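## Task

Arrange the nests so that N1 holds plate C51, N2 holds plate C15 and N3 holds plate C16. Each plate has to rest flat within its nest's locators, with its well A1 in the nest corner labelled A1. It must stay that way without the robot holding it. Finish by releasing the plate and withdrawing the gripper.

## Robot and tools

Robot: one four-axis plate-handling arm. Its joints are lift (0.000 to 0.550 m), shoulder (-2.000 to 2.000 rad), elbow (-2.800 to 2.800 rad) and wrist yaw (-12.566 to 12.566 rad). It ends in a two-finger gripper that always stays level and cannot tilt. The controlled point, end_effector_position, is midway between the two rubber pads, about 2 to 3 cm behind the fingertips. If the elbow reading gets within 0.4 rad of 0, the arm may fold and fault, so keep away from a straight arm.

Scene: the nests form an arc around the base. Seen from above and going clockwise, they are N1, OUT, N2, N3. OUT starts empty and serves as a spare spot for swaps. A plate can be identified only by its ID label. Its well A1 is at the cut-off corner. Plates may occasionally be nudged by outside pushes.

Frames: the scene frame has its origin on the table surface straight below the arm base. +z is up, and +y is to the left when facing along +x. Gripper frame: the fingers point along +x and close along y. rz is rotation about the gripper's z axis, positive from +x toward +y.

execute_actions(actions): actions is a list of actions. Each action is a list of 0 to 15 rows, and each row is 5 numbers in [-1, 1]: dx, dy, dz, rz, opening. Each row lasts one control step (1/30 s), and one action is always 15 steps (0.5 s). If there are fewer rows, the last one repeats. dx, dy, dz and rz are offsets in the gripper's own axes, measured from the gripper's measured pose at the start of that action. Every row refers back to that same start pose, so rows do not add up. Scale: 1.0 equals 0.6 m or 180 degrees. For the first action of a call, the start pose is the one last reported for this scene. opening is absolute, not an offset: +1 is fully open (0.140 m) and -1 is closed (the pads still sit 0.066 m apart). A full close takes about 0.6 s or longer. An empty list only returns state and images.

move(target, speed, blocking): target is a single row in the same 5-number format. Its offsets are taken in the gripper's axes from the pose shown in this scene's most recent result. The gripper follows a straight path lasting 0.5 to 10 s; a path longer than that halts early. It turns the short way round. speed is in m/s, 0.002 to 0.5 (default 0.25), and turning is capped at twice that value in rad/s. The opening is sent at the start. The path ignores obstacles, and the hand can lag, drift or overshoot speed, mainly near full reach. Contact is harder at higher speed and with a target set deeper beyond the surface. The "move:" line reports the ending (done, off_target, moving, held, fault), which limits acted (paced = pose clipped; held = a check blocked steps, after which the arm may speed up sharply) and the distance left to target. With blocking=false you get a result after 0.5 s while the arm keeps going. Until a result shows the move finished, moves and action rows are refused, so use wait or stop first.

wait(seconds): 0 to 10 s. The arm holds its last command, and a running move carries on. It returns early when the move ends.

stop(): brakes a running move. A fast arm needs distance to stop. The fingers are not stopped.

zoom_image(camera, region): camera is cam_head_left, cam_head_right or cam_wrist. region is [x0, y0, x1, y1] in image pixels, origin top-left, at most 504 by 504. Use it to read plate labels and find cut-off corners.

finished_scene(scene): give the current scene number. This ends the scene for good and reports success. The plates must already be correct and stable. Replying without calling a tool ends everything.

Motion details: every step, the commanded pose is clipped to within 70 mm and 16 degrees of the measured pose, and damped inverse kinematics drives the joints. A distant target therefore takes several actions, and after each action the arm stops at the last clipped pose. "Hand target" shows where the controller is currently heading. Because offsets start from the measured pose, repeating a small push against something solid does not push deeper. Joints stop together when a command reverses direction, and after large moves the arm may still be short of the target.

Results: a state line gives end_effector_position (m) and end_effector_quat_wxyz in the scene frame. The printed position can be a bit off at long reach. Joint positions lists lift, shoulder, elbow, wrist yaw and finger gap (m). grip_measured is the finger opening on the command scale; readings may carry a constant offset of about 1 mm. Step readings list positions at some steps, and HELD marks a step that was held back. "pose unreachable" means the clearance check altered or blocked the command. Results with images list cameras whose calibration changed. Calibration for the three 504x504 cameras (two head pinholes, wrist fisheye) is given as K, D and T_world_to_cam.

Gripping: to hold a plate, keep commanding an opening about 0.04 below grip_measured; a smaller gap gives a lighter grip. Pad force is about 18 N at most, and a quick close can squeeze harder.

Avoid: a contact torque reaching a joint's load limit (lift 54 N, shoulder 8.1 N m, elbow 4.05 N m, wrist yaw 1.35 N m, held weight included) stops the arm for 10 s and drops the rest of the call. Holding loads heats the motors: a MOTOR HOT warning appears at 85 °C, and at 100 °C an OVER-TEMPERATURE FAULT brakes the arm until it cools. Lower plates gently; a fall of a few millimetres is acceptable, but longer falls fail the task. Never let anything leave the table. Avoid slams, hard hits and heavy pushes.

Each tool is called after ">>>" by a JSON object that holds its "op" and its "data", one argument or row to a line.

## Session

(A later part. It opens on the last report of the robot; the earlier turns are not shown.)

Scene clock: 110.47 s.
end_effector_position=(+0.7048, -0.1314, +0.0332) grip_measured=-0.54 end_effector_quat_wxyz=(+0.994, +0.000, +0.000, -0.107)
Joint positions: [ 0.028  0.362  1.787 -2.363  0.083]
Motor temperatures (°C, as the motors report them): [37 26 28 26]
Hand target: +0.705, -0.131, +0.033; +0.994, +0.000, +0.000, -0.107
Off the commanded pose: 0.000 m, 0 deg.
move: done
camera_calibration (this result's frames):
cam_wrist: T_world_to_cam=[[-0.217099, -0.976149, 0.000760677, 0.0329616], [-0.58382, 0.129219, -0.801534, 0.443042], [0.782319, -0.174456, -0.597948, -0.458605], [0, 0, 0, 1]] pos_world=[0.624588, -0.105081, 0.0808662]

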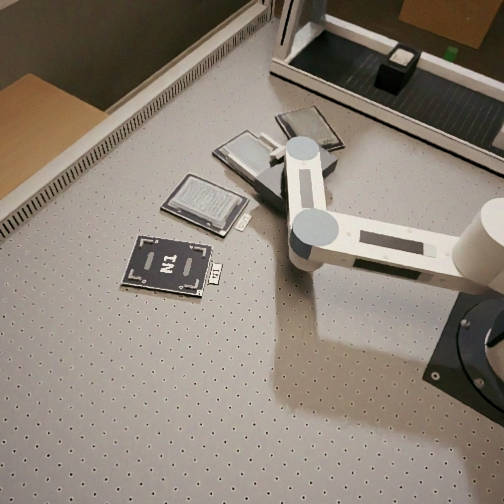

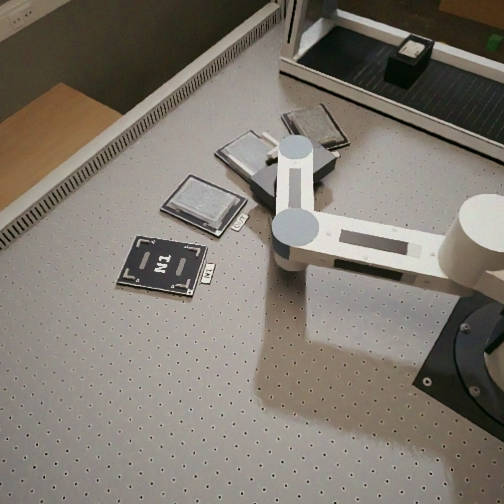

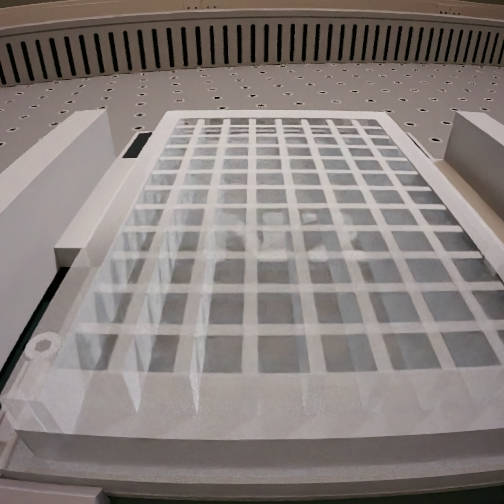

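The plate is seated unchanged in the grip; releasing and lifting.

>>> {"op": "execute_actions", "data": {
  "actions": [
    [[0,0,0,0,-0.52],[0,0,0,0,-0.48],[0,0,0,0,-0.4],[0,0,0,0,-0.3],[0,0,0,0,-0.2],[0,0,0,0,-0.1],[0,0,0,0,0],[0,0,0.005,0,0.2],[0,0,0.012,0,0.2],[0,0,0.02,0,0.2],[0,0,0.028,0,0.2],[0,0,0.036,0,0.2],[0,0,0.042,0,0.2],[0,0,0.045,0,0.2],[0,0,0.045,0,0.2]]
  ]
}}

>>> {"op": "wait", "data": {
  "seconds": 0.3
}}

Scene clock: 115.07 s.
end_effector_position=(+0.7048, -0.1314, +0.0577) grip_measured=+0.20 end_effector_quat_wxyz=(+0.994, +0.000, +0.000, -0.107)
Joint positions: [ 0.053  0.362  1.787 -2.363  0.11 ]
Motor temperatures (°C, as the motors report them): [37 26 28 26]
Hand target: +0.705, -0.131, +0.060; +0.994, +0.000, +0.000, -0.107
Off the commanded pose: 0.003 m, 0 deg.
Step readings (end_effector_position):
0: (+0.7048, -0.1314, +0.0332)
1: (+0.7048, -0.1314, +0.0332)
2: (+0.7048, -0.1314, +0.0332)
4: (+0.7048, -0.1314, +0.0332)
8: (+0.7048, -0.1314, +0.0332)
15: end_effector_position above
camera_calibration (this result's frames):
cam_wrist: T_world_to_cam=[[-0.217073, -0.976155, 0.000760677, 0.0329328], [-0.583823, 0.129203, -0.801534, 0.462672], [0.782324, -0.174435, -0.597948, -0.443967], [0, 0, 0, 1]] pos_world=[0.624594, -0.105075, 0.105353]

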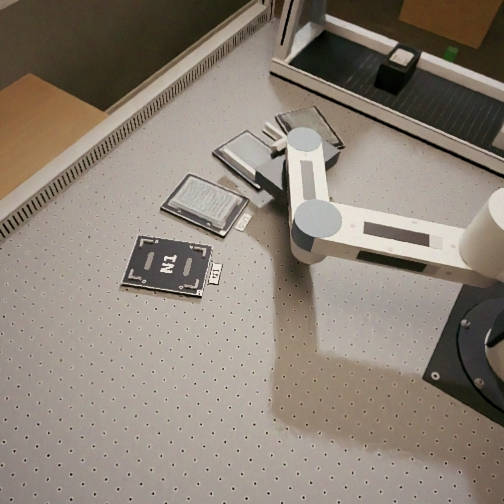

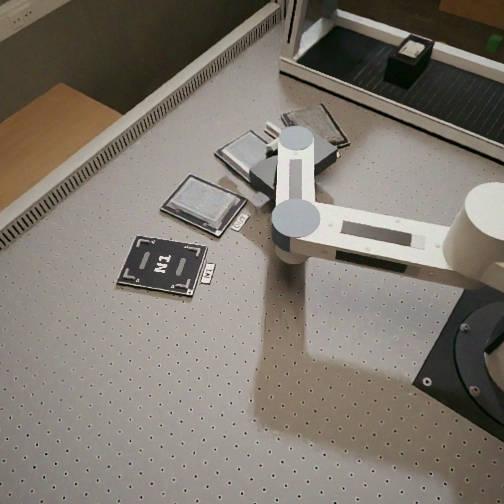

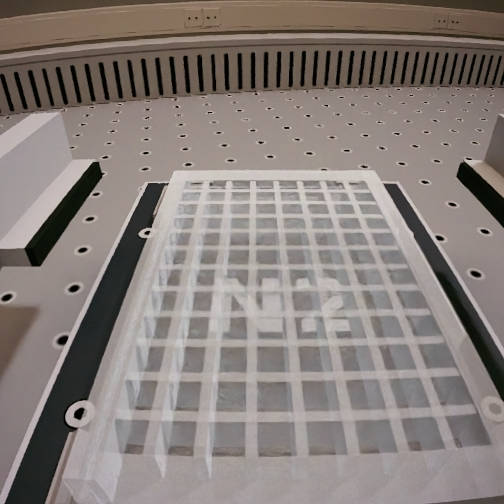

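Scene clock: 115.37 s.
end_effector_position=(+0.7048, -0.1314, +0.0602) grip_measured=+0.20 end_effector_quat_wxyz=(+0.994, +0.000, +0.000, -0.107)
Joint positions: [ 0.055  0.362  1.787 -2.363  0.11 ]
Motor temperatures (°C, as the motors report them): [37 26 28 26]
Hand target: +0.705, -0.131, +0.060; +0.994, +0.000, +0.000, -0.107
Off the commanded pose: 0.000 m, 0 deg.
wait: 0.30 s; at rest by 0.20 s
camera_calibration (this result's frames):
cam_wrist: T_world_to_cam=[[-0.217074, -0.976155, 0.000760677, 0.0329315], [-0.583823, 0.129204, -0.801534, 0.464732], [0.782323, -0.174437, -0.597948, -0.442431], [0, 0, 0, 1]] pos_world=[0.624593, -0.105075, 0.107922]

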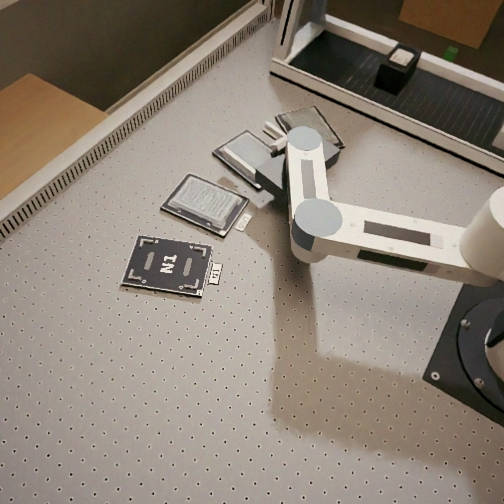

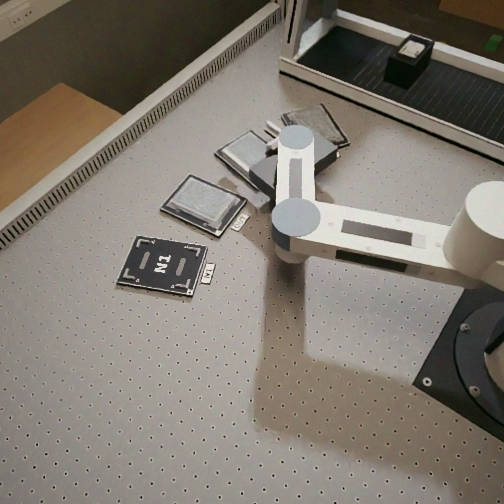

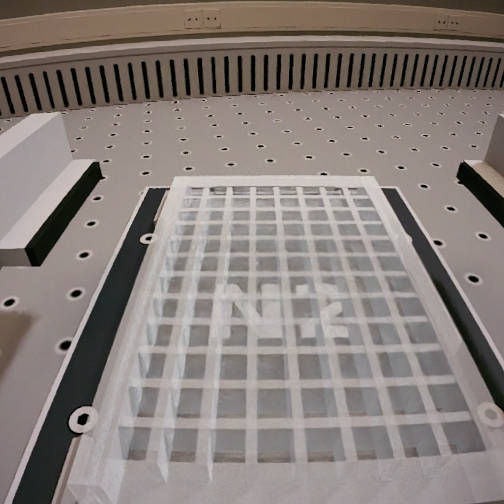

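>>> {"op": "move", "data": {
  "target": [-0.0495,0.2982,0,0.103,0.2],
  "speed": 0.3
}}

>>> {"op": "zoom_image", "data": {
  "camera": "cam_wrist",
  "region": [0,380,200,504]
}}

>>> {"op": "zoom_image", "data": {
  "camera": "cam_wrist",
  "region": [304,380,504,504]
}}

>>> {"op": "zoom_image", "data": {
  "camera": "cam_wrist",
  "region": [120,165,440,265]
}}

Scene clock: 122.43 s.
end_effector_position=(+0.7138, +0.0500, +0.0602) grip_measured=+0.20 end_effector_quat_wxyz=(+0.998, +0.000, +0.000, +0.055)
Joint positions: [ 0.055  0.715  1.758 -2.362  0.11 ]
Motor temperatures (°C, as the motors report them): [37 26 28 26]
Hand target: +0.714, +0.050, +0.060; +0.999, +0.000, +0.000, +0.055
Off the commanded pose: 0.000 m, 0 deg.
move: done
camera_calibration (this result's frames):
cam_wrist: T_world_to_cam=[[0.105264, -0.994444, 0.000760677, -0.0172144], [-0.594562, -0.0635485, -0.801534, 0.463866], [0.797129, 0.0839201, -0.597948, -0.441337], [0, 0, 0, 1]] pos_world=[0.629412, 0.0493962, 0.107921]

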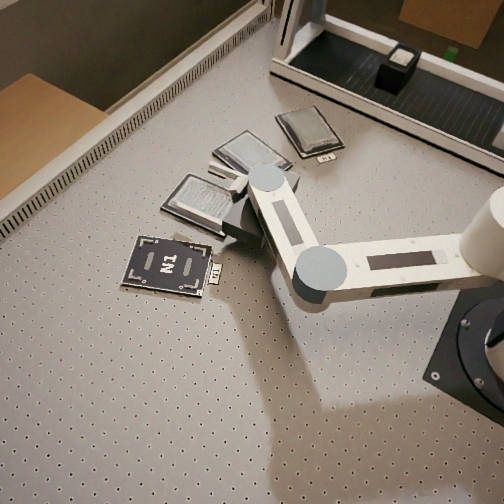

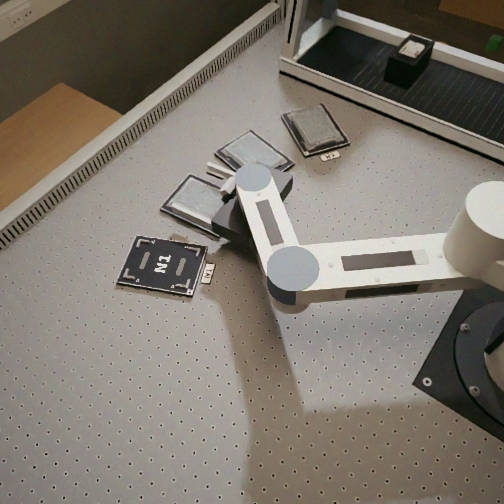

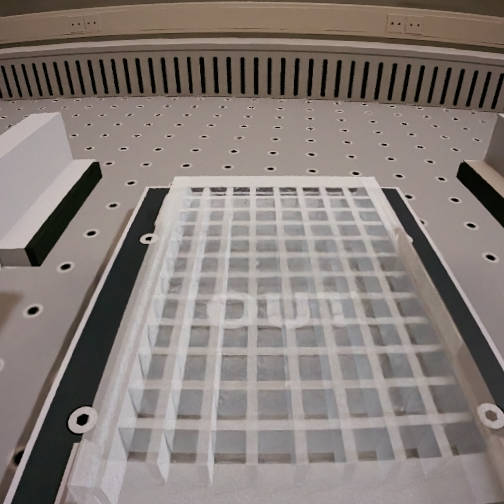

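Region (0, 380, 200, 504) of cam_wrist's 504x504 image, scaled by 2.520, with more detail than that image has; it fills the top 312 rows of this view, and the rest is white.

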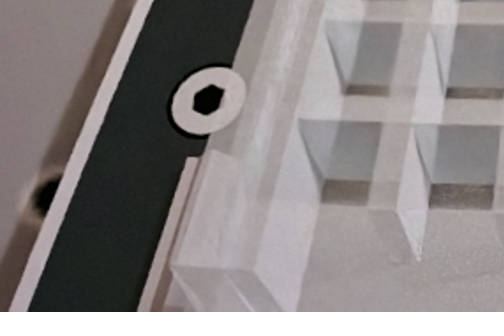

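Region (304, 380, 504, 504) of cam_wrist's 504x504 image, scaled by 2.520, with more detail than that image has; it fills the top 312 rows of this view, and the rest is white.

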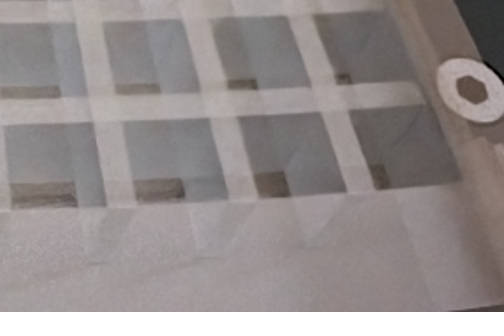

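Region (120, 165, 440, 265) of cam_wrist's 504x504 image, scaled by 1.575, with more detail than that image has; it fills the top 158 rows of this view, and the rest is white.

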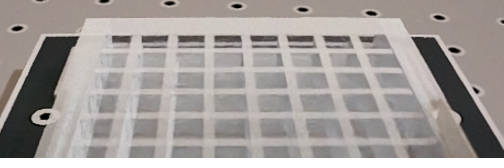

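>>> {"op": "move", "data": {
  "target": [-0.0005,0,-0.0452,0,0.05],
  "speed": 0.06
}}

>>> {"op": "execute_actions", "data": {
  "actions": [
    [[0,0,0,0,-0.05],[0,0,0,0,-0.15],[0,0,0,0,-0.25],[0,0,0,0,-0.33],[0,0,0,0,-0.4],[0,0,0,0,-0.44],[0,0,0,0,-0.47],[0,0,0,0,-0.49],[0,0,0,0,-0.51],[0,0,0,0,-0.53],[0,0,0,0,-0.55],[0,0,0,0,-0.57],[0,0,0,0,-0.58]]
  ]
}}

>>> {"op": "move", "data": {
  "target": [0,0,0.025,0,-0.58],
  "speed": 0.06
}}

Scene clock: 128.83 s.
end_effector_position=(+0.7136, +0.0498, +0.0330) grip_measured=+0.05 end_effector_quat_wxyz=(+0.998, +0.000, +0.000, +0.055)
Joint positions: [ 0.028  0.715  1.756 -2.361  0.105]
Motor temperatures (°C, as the motors report them): [37 26 28 26]
Hand target: +0.714, +0.050, +0.033; +0.998, +0.000, +0.000, +0.055
Off the commanded pose: 0.000 m, 0 deg.
move: done
camera_calibration (this result's frames):
cam_wrist: T_world_to_cam=[[0.104797, -0.994493, 0.000760677, -0.0169984], [-0.594592, -0.0632696, -0.801534, 0.441915], [0.797169, 0.0835461, -0.597948, -0.457374], [0, 0, 0, 1]] pos_world=[0.629145, 0.0492668, 0.0807374]

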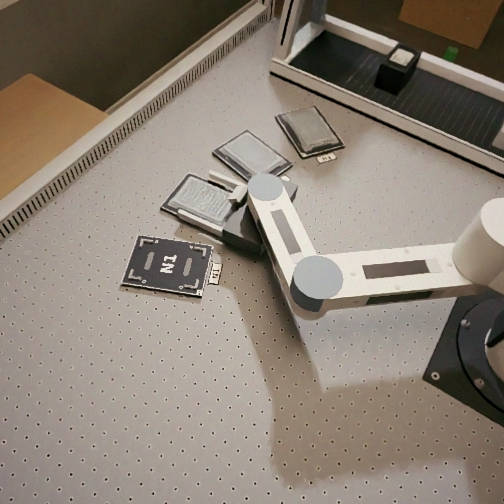

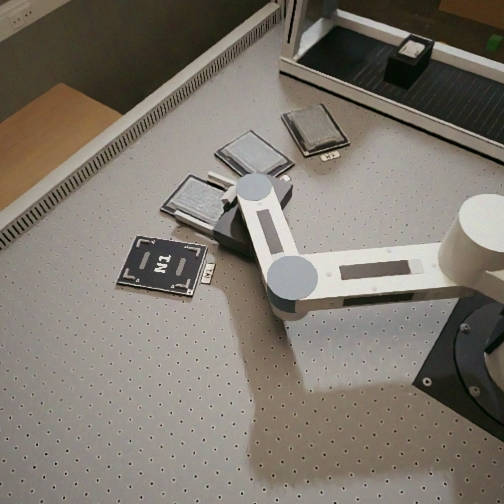

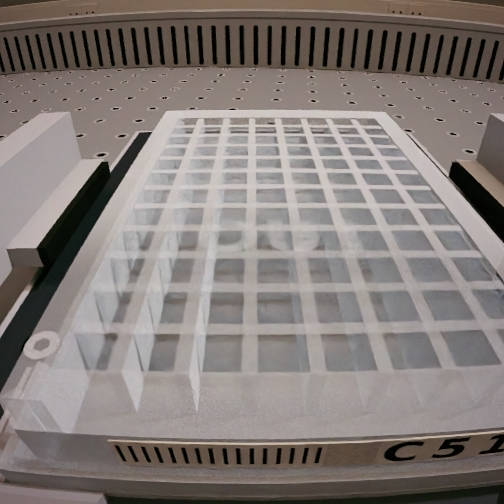

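Scene clock: 129.33 s.
end_effector_position=(+0.7136, +0.0498, +0.0331) grip_measured=-0.54 end_effector_quat_wxyz=(+0.998, +0.000, +0.000, +0.055)
Joint positions: [ 0.028  0.715  1.756 -2.361  0.083]
Motor temperatures (°C, as the motors report them): [37 26 28 26]
Hand target: +0.714, +0.050, +0.033; +0.998, +0.000, +0.000, +0.055
Off the commanded pose: 0.000 m, 0 deg.
Step readings (end_effector_position):
0: (+0.7136, +0.0498, +0.0330)
1: (+0.7136, +0.0498, +0.0330)
2: (+0.7136, +0.0498, +0.0330)
4: (+0.7136, +0.0498, +0.0330)
8: (+0.7136, +0.0498, +0.0331)
15: end_effector_position above
camera_calibration (this result's frames):
cam_wrist: T_world_to_cam=[[0.104734, -0.9945, 0.000760677, -0.0169703], [-0.594596, -0.0632317, -0.801534, 0.441986], [0.797174, 0.0834953, -0.597948, -0.457323], [0, 0, 0, 1]] pos_world=[0.629147, 0.0492549, 0.0808245]

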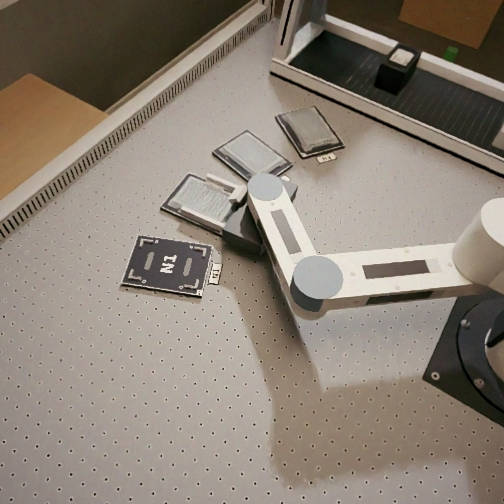

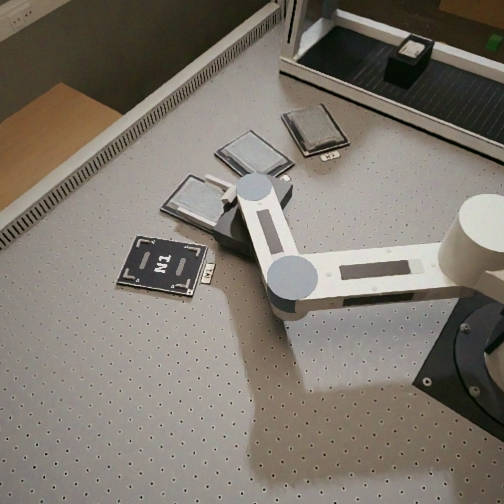

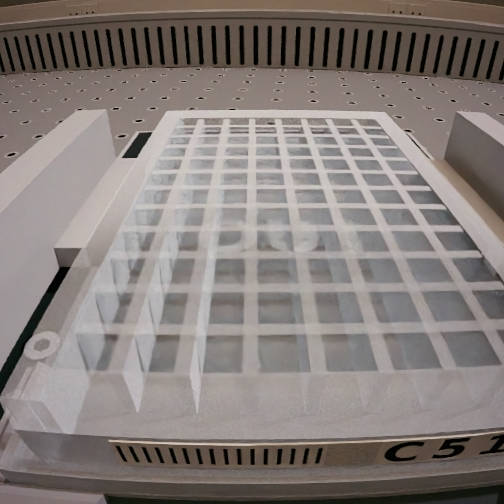

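Scene clock: 130.03 s.
end_effector_position=(+0.7136, +0.0498, +0.0482) grip_measured=-0.54 end_effector_quat_wxyz=(+0.998, +0.000, +0.000, +0.055)
Joint positions: [ 0.043  0.715  1.756 -2.361  0.083]
Motor temperatures (°C, as the motors report them): [37 26 28 26]
Hand target: +0.714, +0.050, +0.048; +0.998, +0.000, +0.000, +0.055
Off the commanded pose: 0.000 m, 0 deg.
move: done
camera_calibration (this result's frames):
cam_wrist: T_world_to_cam=[[0.104737, -0.9945, 0.000760677, -0.0169822], [-0.594596, -0.0632337, -0.801534, 0.454051], [0.797174, 0.0834979, -0.597948, -0.448325], [0, 0, 0, 1]] pos_world=[0.629148, 0.0492567, 0.0958753]

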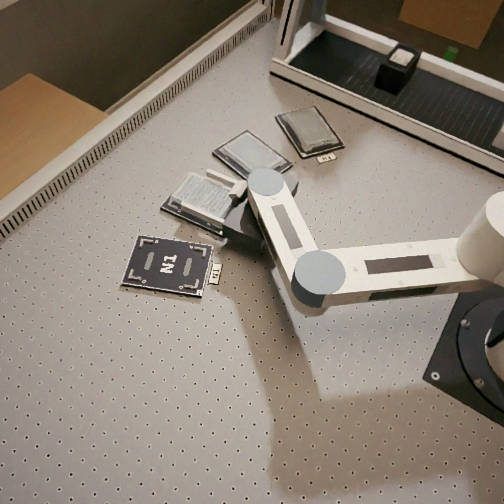

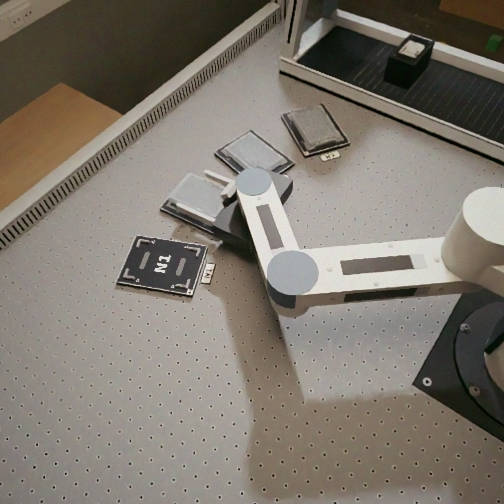

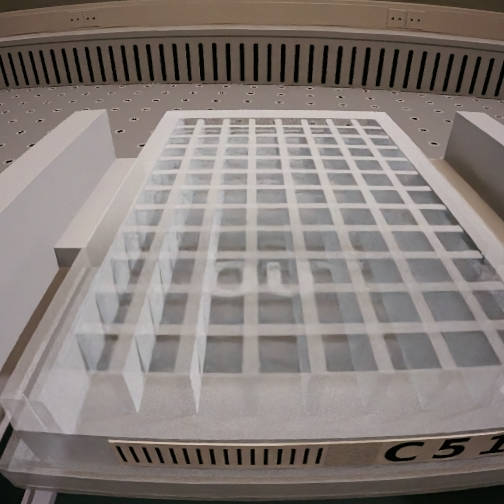

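>>> {"op": "move", "data": {
  "target": [-0.0256,0.2951,-0.0103,0.1035,-0.58],
  "speed": 0.25
}}

Scene clock: 135.10 s.
end_effector_position=(+0.6789, +0.2244, +0.0420) grip_measured=-0.54 end_effector_quat_wxyz=(+0.976, +0.000, +0.000, +0.216)
Joint positions: [ 0.037  1.013  1.822 -2.4    0.083]
Motor temperatures (°C, as the motors report them): [37 26 28 26]
Hand target: +0.679, +0.224, +0.042; +0.976, +0.000, +0.000, +0.216
Off the commanded pose: 0.000 m, 0 deg.
move: done
camera_calibration (this result's frames):
cam_wrist: T_world_to_cam=[[0.417603, -0.908629, 0.000760677, -0.0713854], [-0.543059, -0.250259, -0.801534, 0.446498], [0.728488, 0.33431, -0.597948, -0.448568], [0, 0, 0, 1]] pos_world=[0.599062, 0.196838, 0.0897175]

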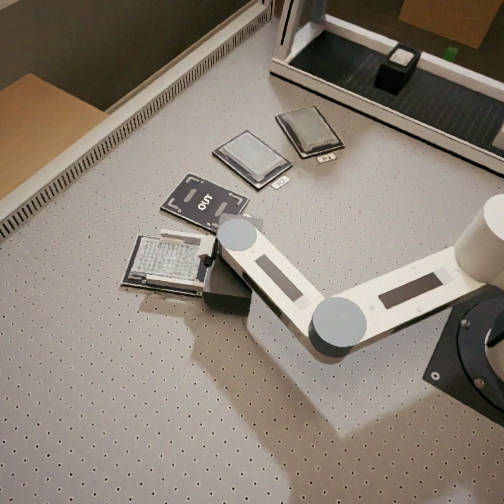

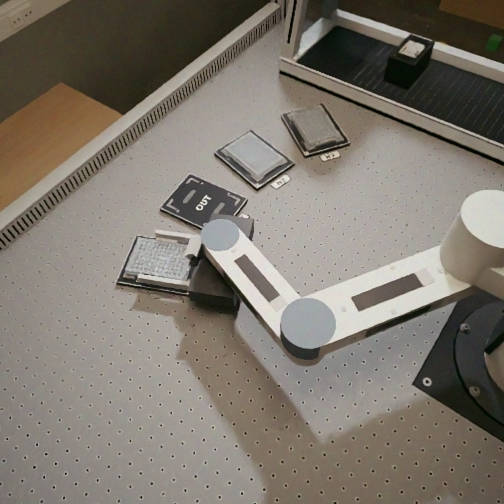

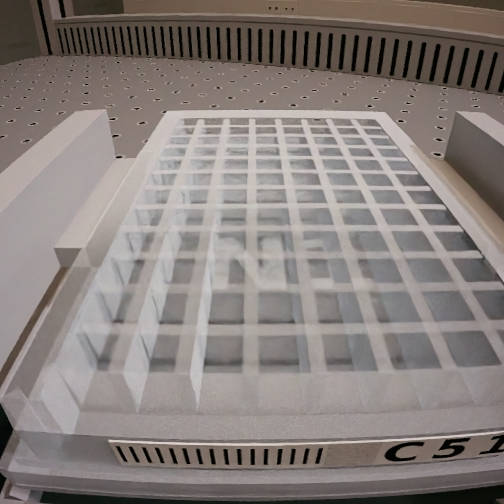

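>>> {"op": "move", "data": {
  "target": [0,-0.0002,-0.0146,0,-0.58],
  "speed": 0.015
}}

Scene clock: 137.00 s.
end_effector_position=(+0.6789, +0.2242, +0.0332) grip_measured=-0.54 end_effector_quat_wxyz=(+0.976, +0.000, +0.000, +0.216)
Joint positions: [ 0.028  1.013  1.822 -2.4    0.083]
Motor temperatures (°C, as the motors report them): [37 26 28 26]
Hand target: +0.679, +0.224, +0.033; +0.976, +0.000, +0.000, +0.216
Off the commanded pose: 0.000 m, 0 deg.
move: done
camera_calibration (this result's frames):
cam_wrist: T_world_to_cam=[[0.417074, -0.908872, 0.000760677, -0.0711399], [-0.543205, -0.249943, -0.801534, 0.439471], [0.728682, 0.333886, -0.597948, -0.453843], [0, 0, 0, 1]] pos_world=[0.5991, 0.196718, 0.0809302]

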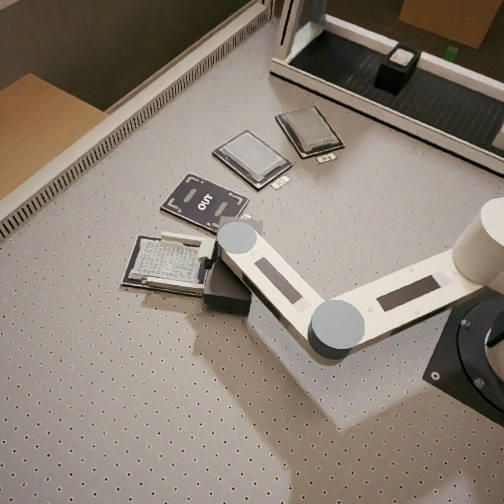

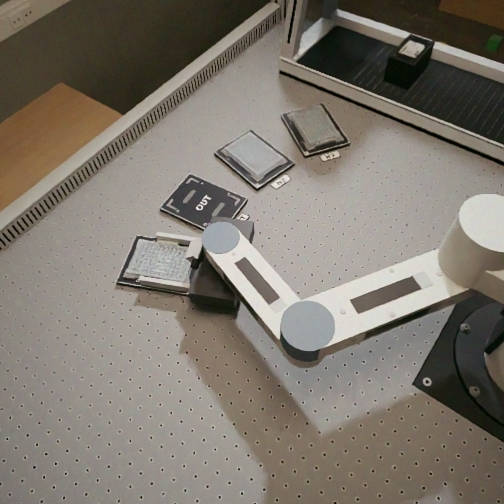

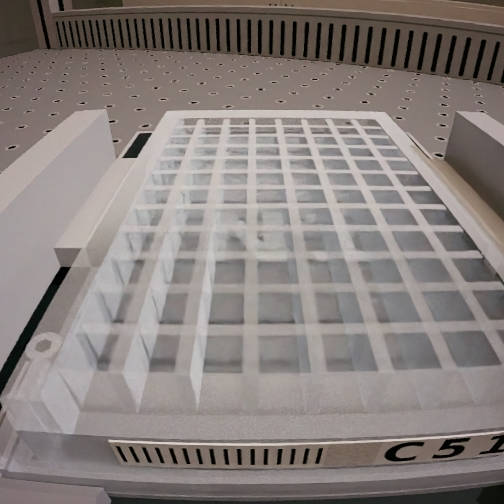

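>>> {"op": "execute_actions", "data": {
  "actions": [
    [[0,0,0,0,-0.52],[0,0,0,0,-0.48],[0,0,0,0,-0.4],[0,0,0,0,-0.3],[0,0,0,0,-0.2],[0,0,0,0,-0.1],[0,0,0,0,0],[0,0,0.005,0,0.2],[0,0,0.012,0,0.2],[0,0,0.02,0,0.2],[0,0,0.028,0,0.2],[0,0,0.036,0,0.2],[0,0,0.042,0,0.2],[0,0,0.045,0,0.2],[0,0,0.045,0,0.2]]
  ]
}}

>>> {"op": "move", "data": {
  "target": [-0.25,0,0.06,0,0.2],
  "speed": 0.3
}}

>>> {"op": "zoom_image", "data": {
  "camera": "cam_head_left",
  "region": [100,90,360,310]
}}

Scene clock: 140.97 s.
end_effector_position=(+0.6789, +0.2242, +0.0577) grip_measured=+0.20 end_effector_quat_wxyz=(+0.976, +0.000, +0.000, +0.216)
Joint positions: [ 0.053  1.013  1.822 -2.4    0.11 ]
Motor temperatures (°C, as the motors report them): [37 26 28 26]
Hand target: +0.679, +0.224, +0.060; +0.976, +0.000, +0.000, +0.216
Off the commanded pose: 0.003 m, 0 deg.
Step readings (end_effector_position):
0: (+0.6789, +0.2242, +0.0332)
1: (+0.6789, +0.2242, +0.0332)
2: (+0.6789, +0.2242, +0.0332)
4: (+0.6789, +0.2242, +0.0332)
8: (+0.6789, +0.2242, +0.0332)
15: end_effector_position above
camera_calibration (this result's frames):
cam_wrist: T_world_to_cam=[[0.417078, -0.90887, 0.000760677, -0.0711565], [-0.543203, -0.249946, -0.801534, 0.4591], [0.728681, 0.333889, -0.597948, -0.439204], [0, 0, 0, 1]] pos_world=[0.599102, 0.196723, 0.105417]

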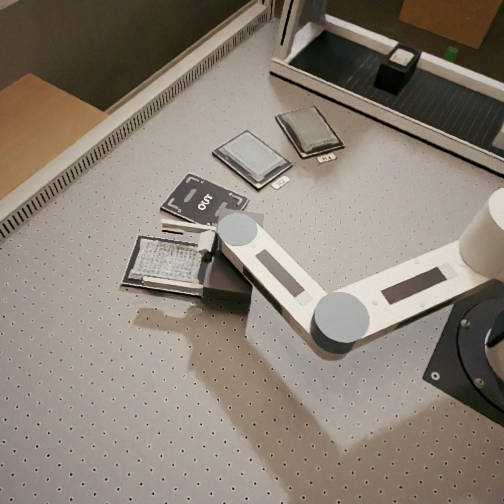

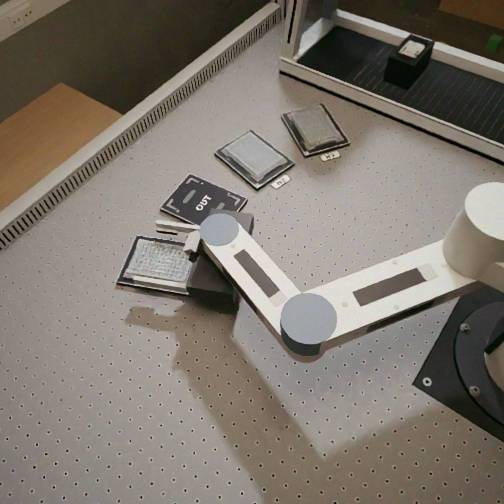

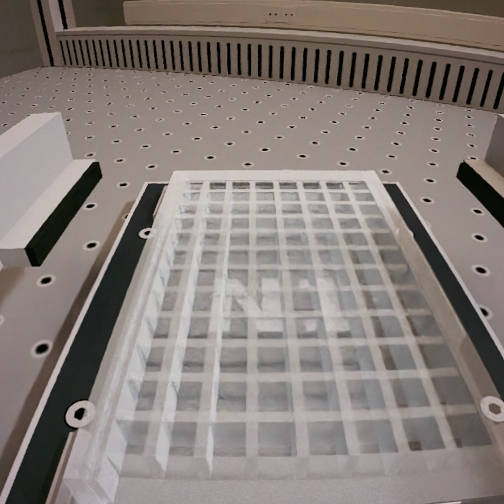

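Scene clock: 141.93 s.
end_effector_position=(+0.5429, +0.1610, +0.0938) grip_measured=+0.20 end_effector_quat_wxyz=(+0.976, +0.000, +0.000, +0.216)
Joint positions: [ 0.089  1.316  1.044 -1.926  0.11 ]
Motor temperatures (°C, as the motors report them): [37 26 28 26]
Hand target: +0.543, +0.161, +0.094; +0.976, +0.000, +0.000, +0.216
Off the commanded pose: 0.000 m, 0 deg.
move: done
camera_calibration (this result's frames):
cam_wrist: T_world_to_cam=[[0.416792, -0.909002, 0.000760677, -0.0717178], [-0.543282, -0.249774, -0.801534, 0.39833], [0.728786, 0.33366, -0.597948, -0.297461], [0, 0, 0, 1]] pos_world=[0.463082, 0.133552, 0.141463]

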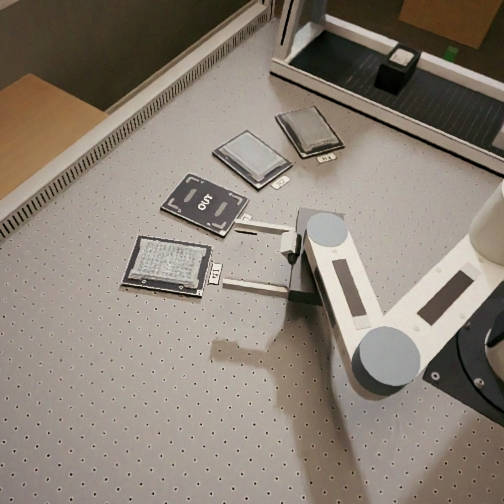

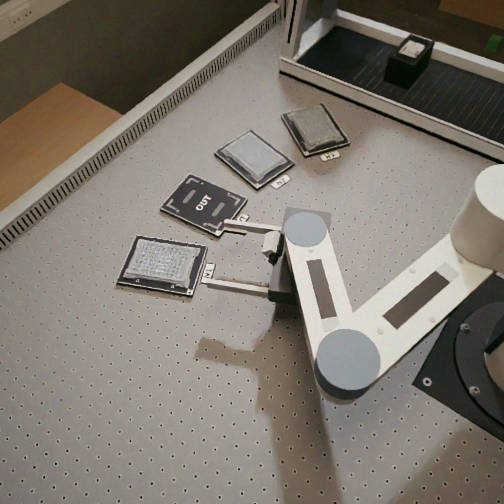

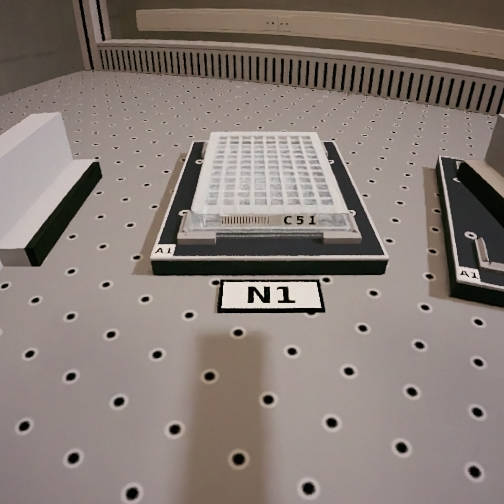

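Region (100, 90, 360, 310) of cam_head_left's 504x504 image, scaled by 1.938, with more detail than that image has; it fills the top 426 rows of this view, and the rest is white.

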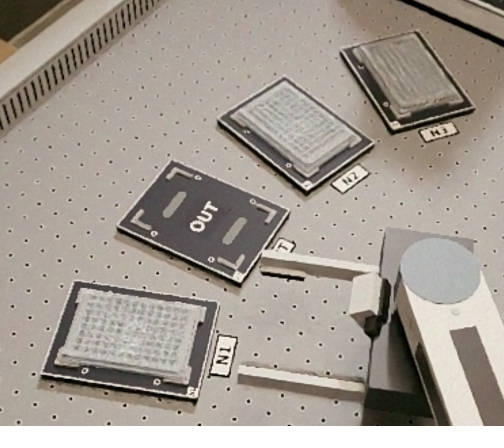

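>>> {"op": "zoom_image", "data": {
  "camera": "cam_head_right",
  "region": [205,95,365,195]
}}

>>> {"op": "zoom_image", "data": {
  "camera": "cam_wrist",
  "region": [140,120,400,280]
}}

Region (205, 95, 365, 195) of cam_head_right's 504x504 image, scaled by 3.150, with more detail than that image has; it fills the top 315 rows of this view, and the rest is white.

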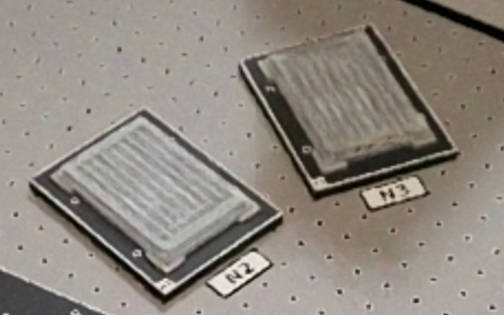

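Region (140, 120, 400, 280) of cam_wrist's 504x504 image, scaled by 1.938, with more detail than that image has; it fills the top 310 rows of this view, and the rest is white.

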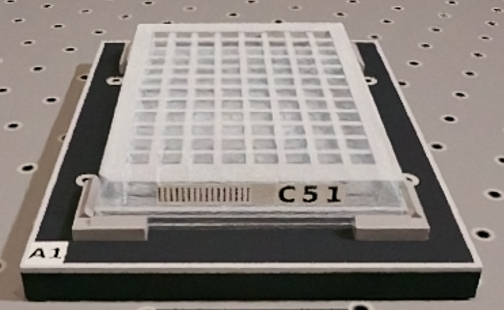

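>>> {"op": "finished_scene", "data": {
  "scene": 2
}}

The scene is finished: the task was done.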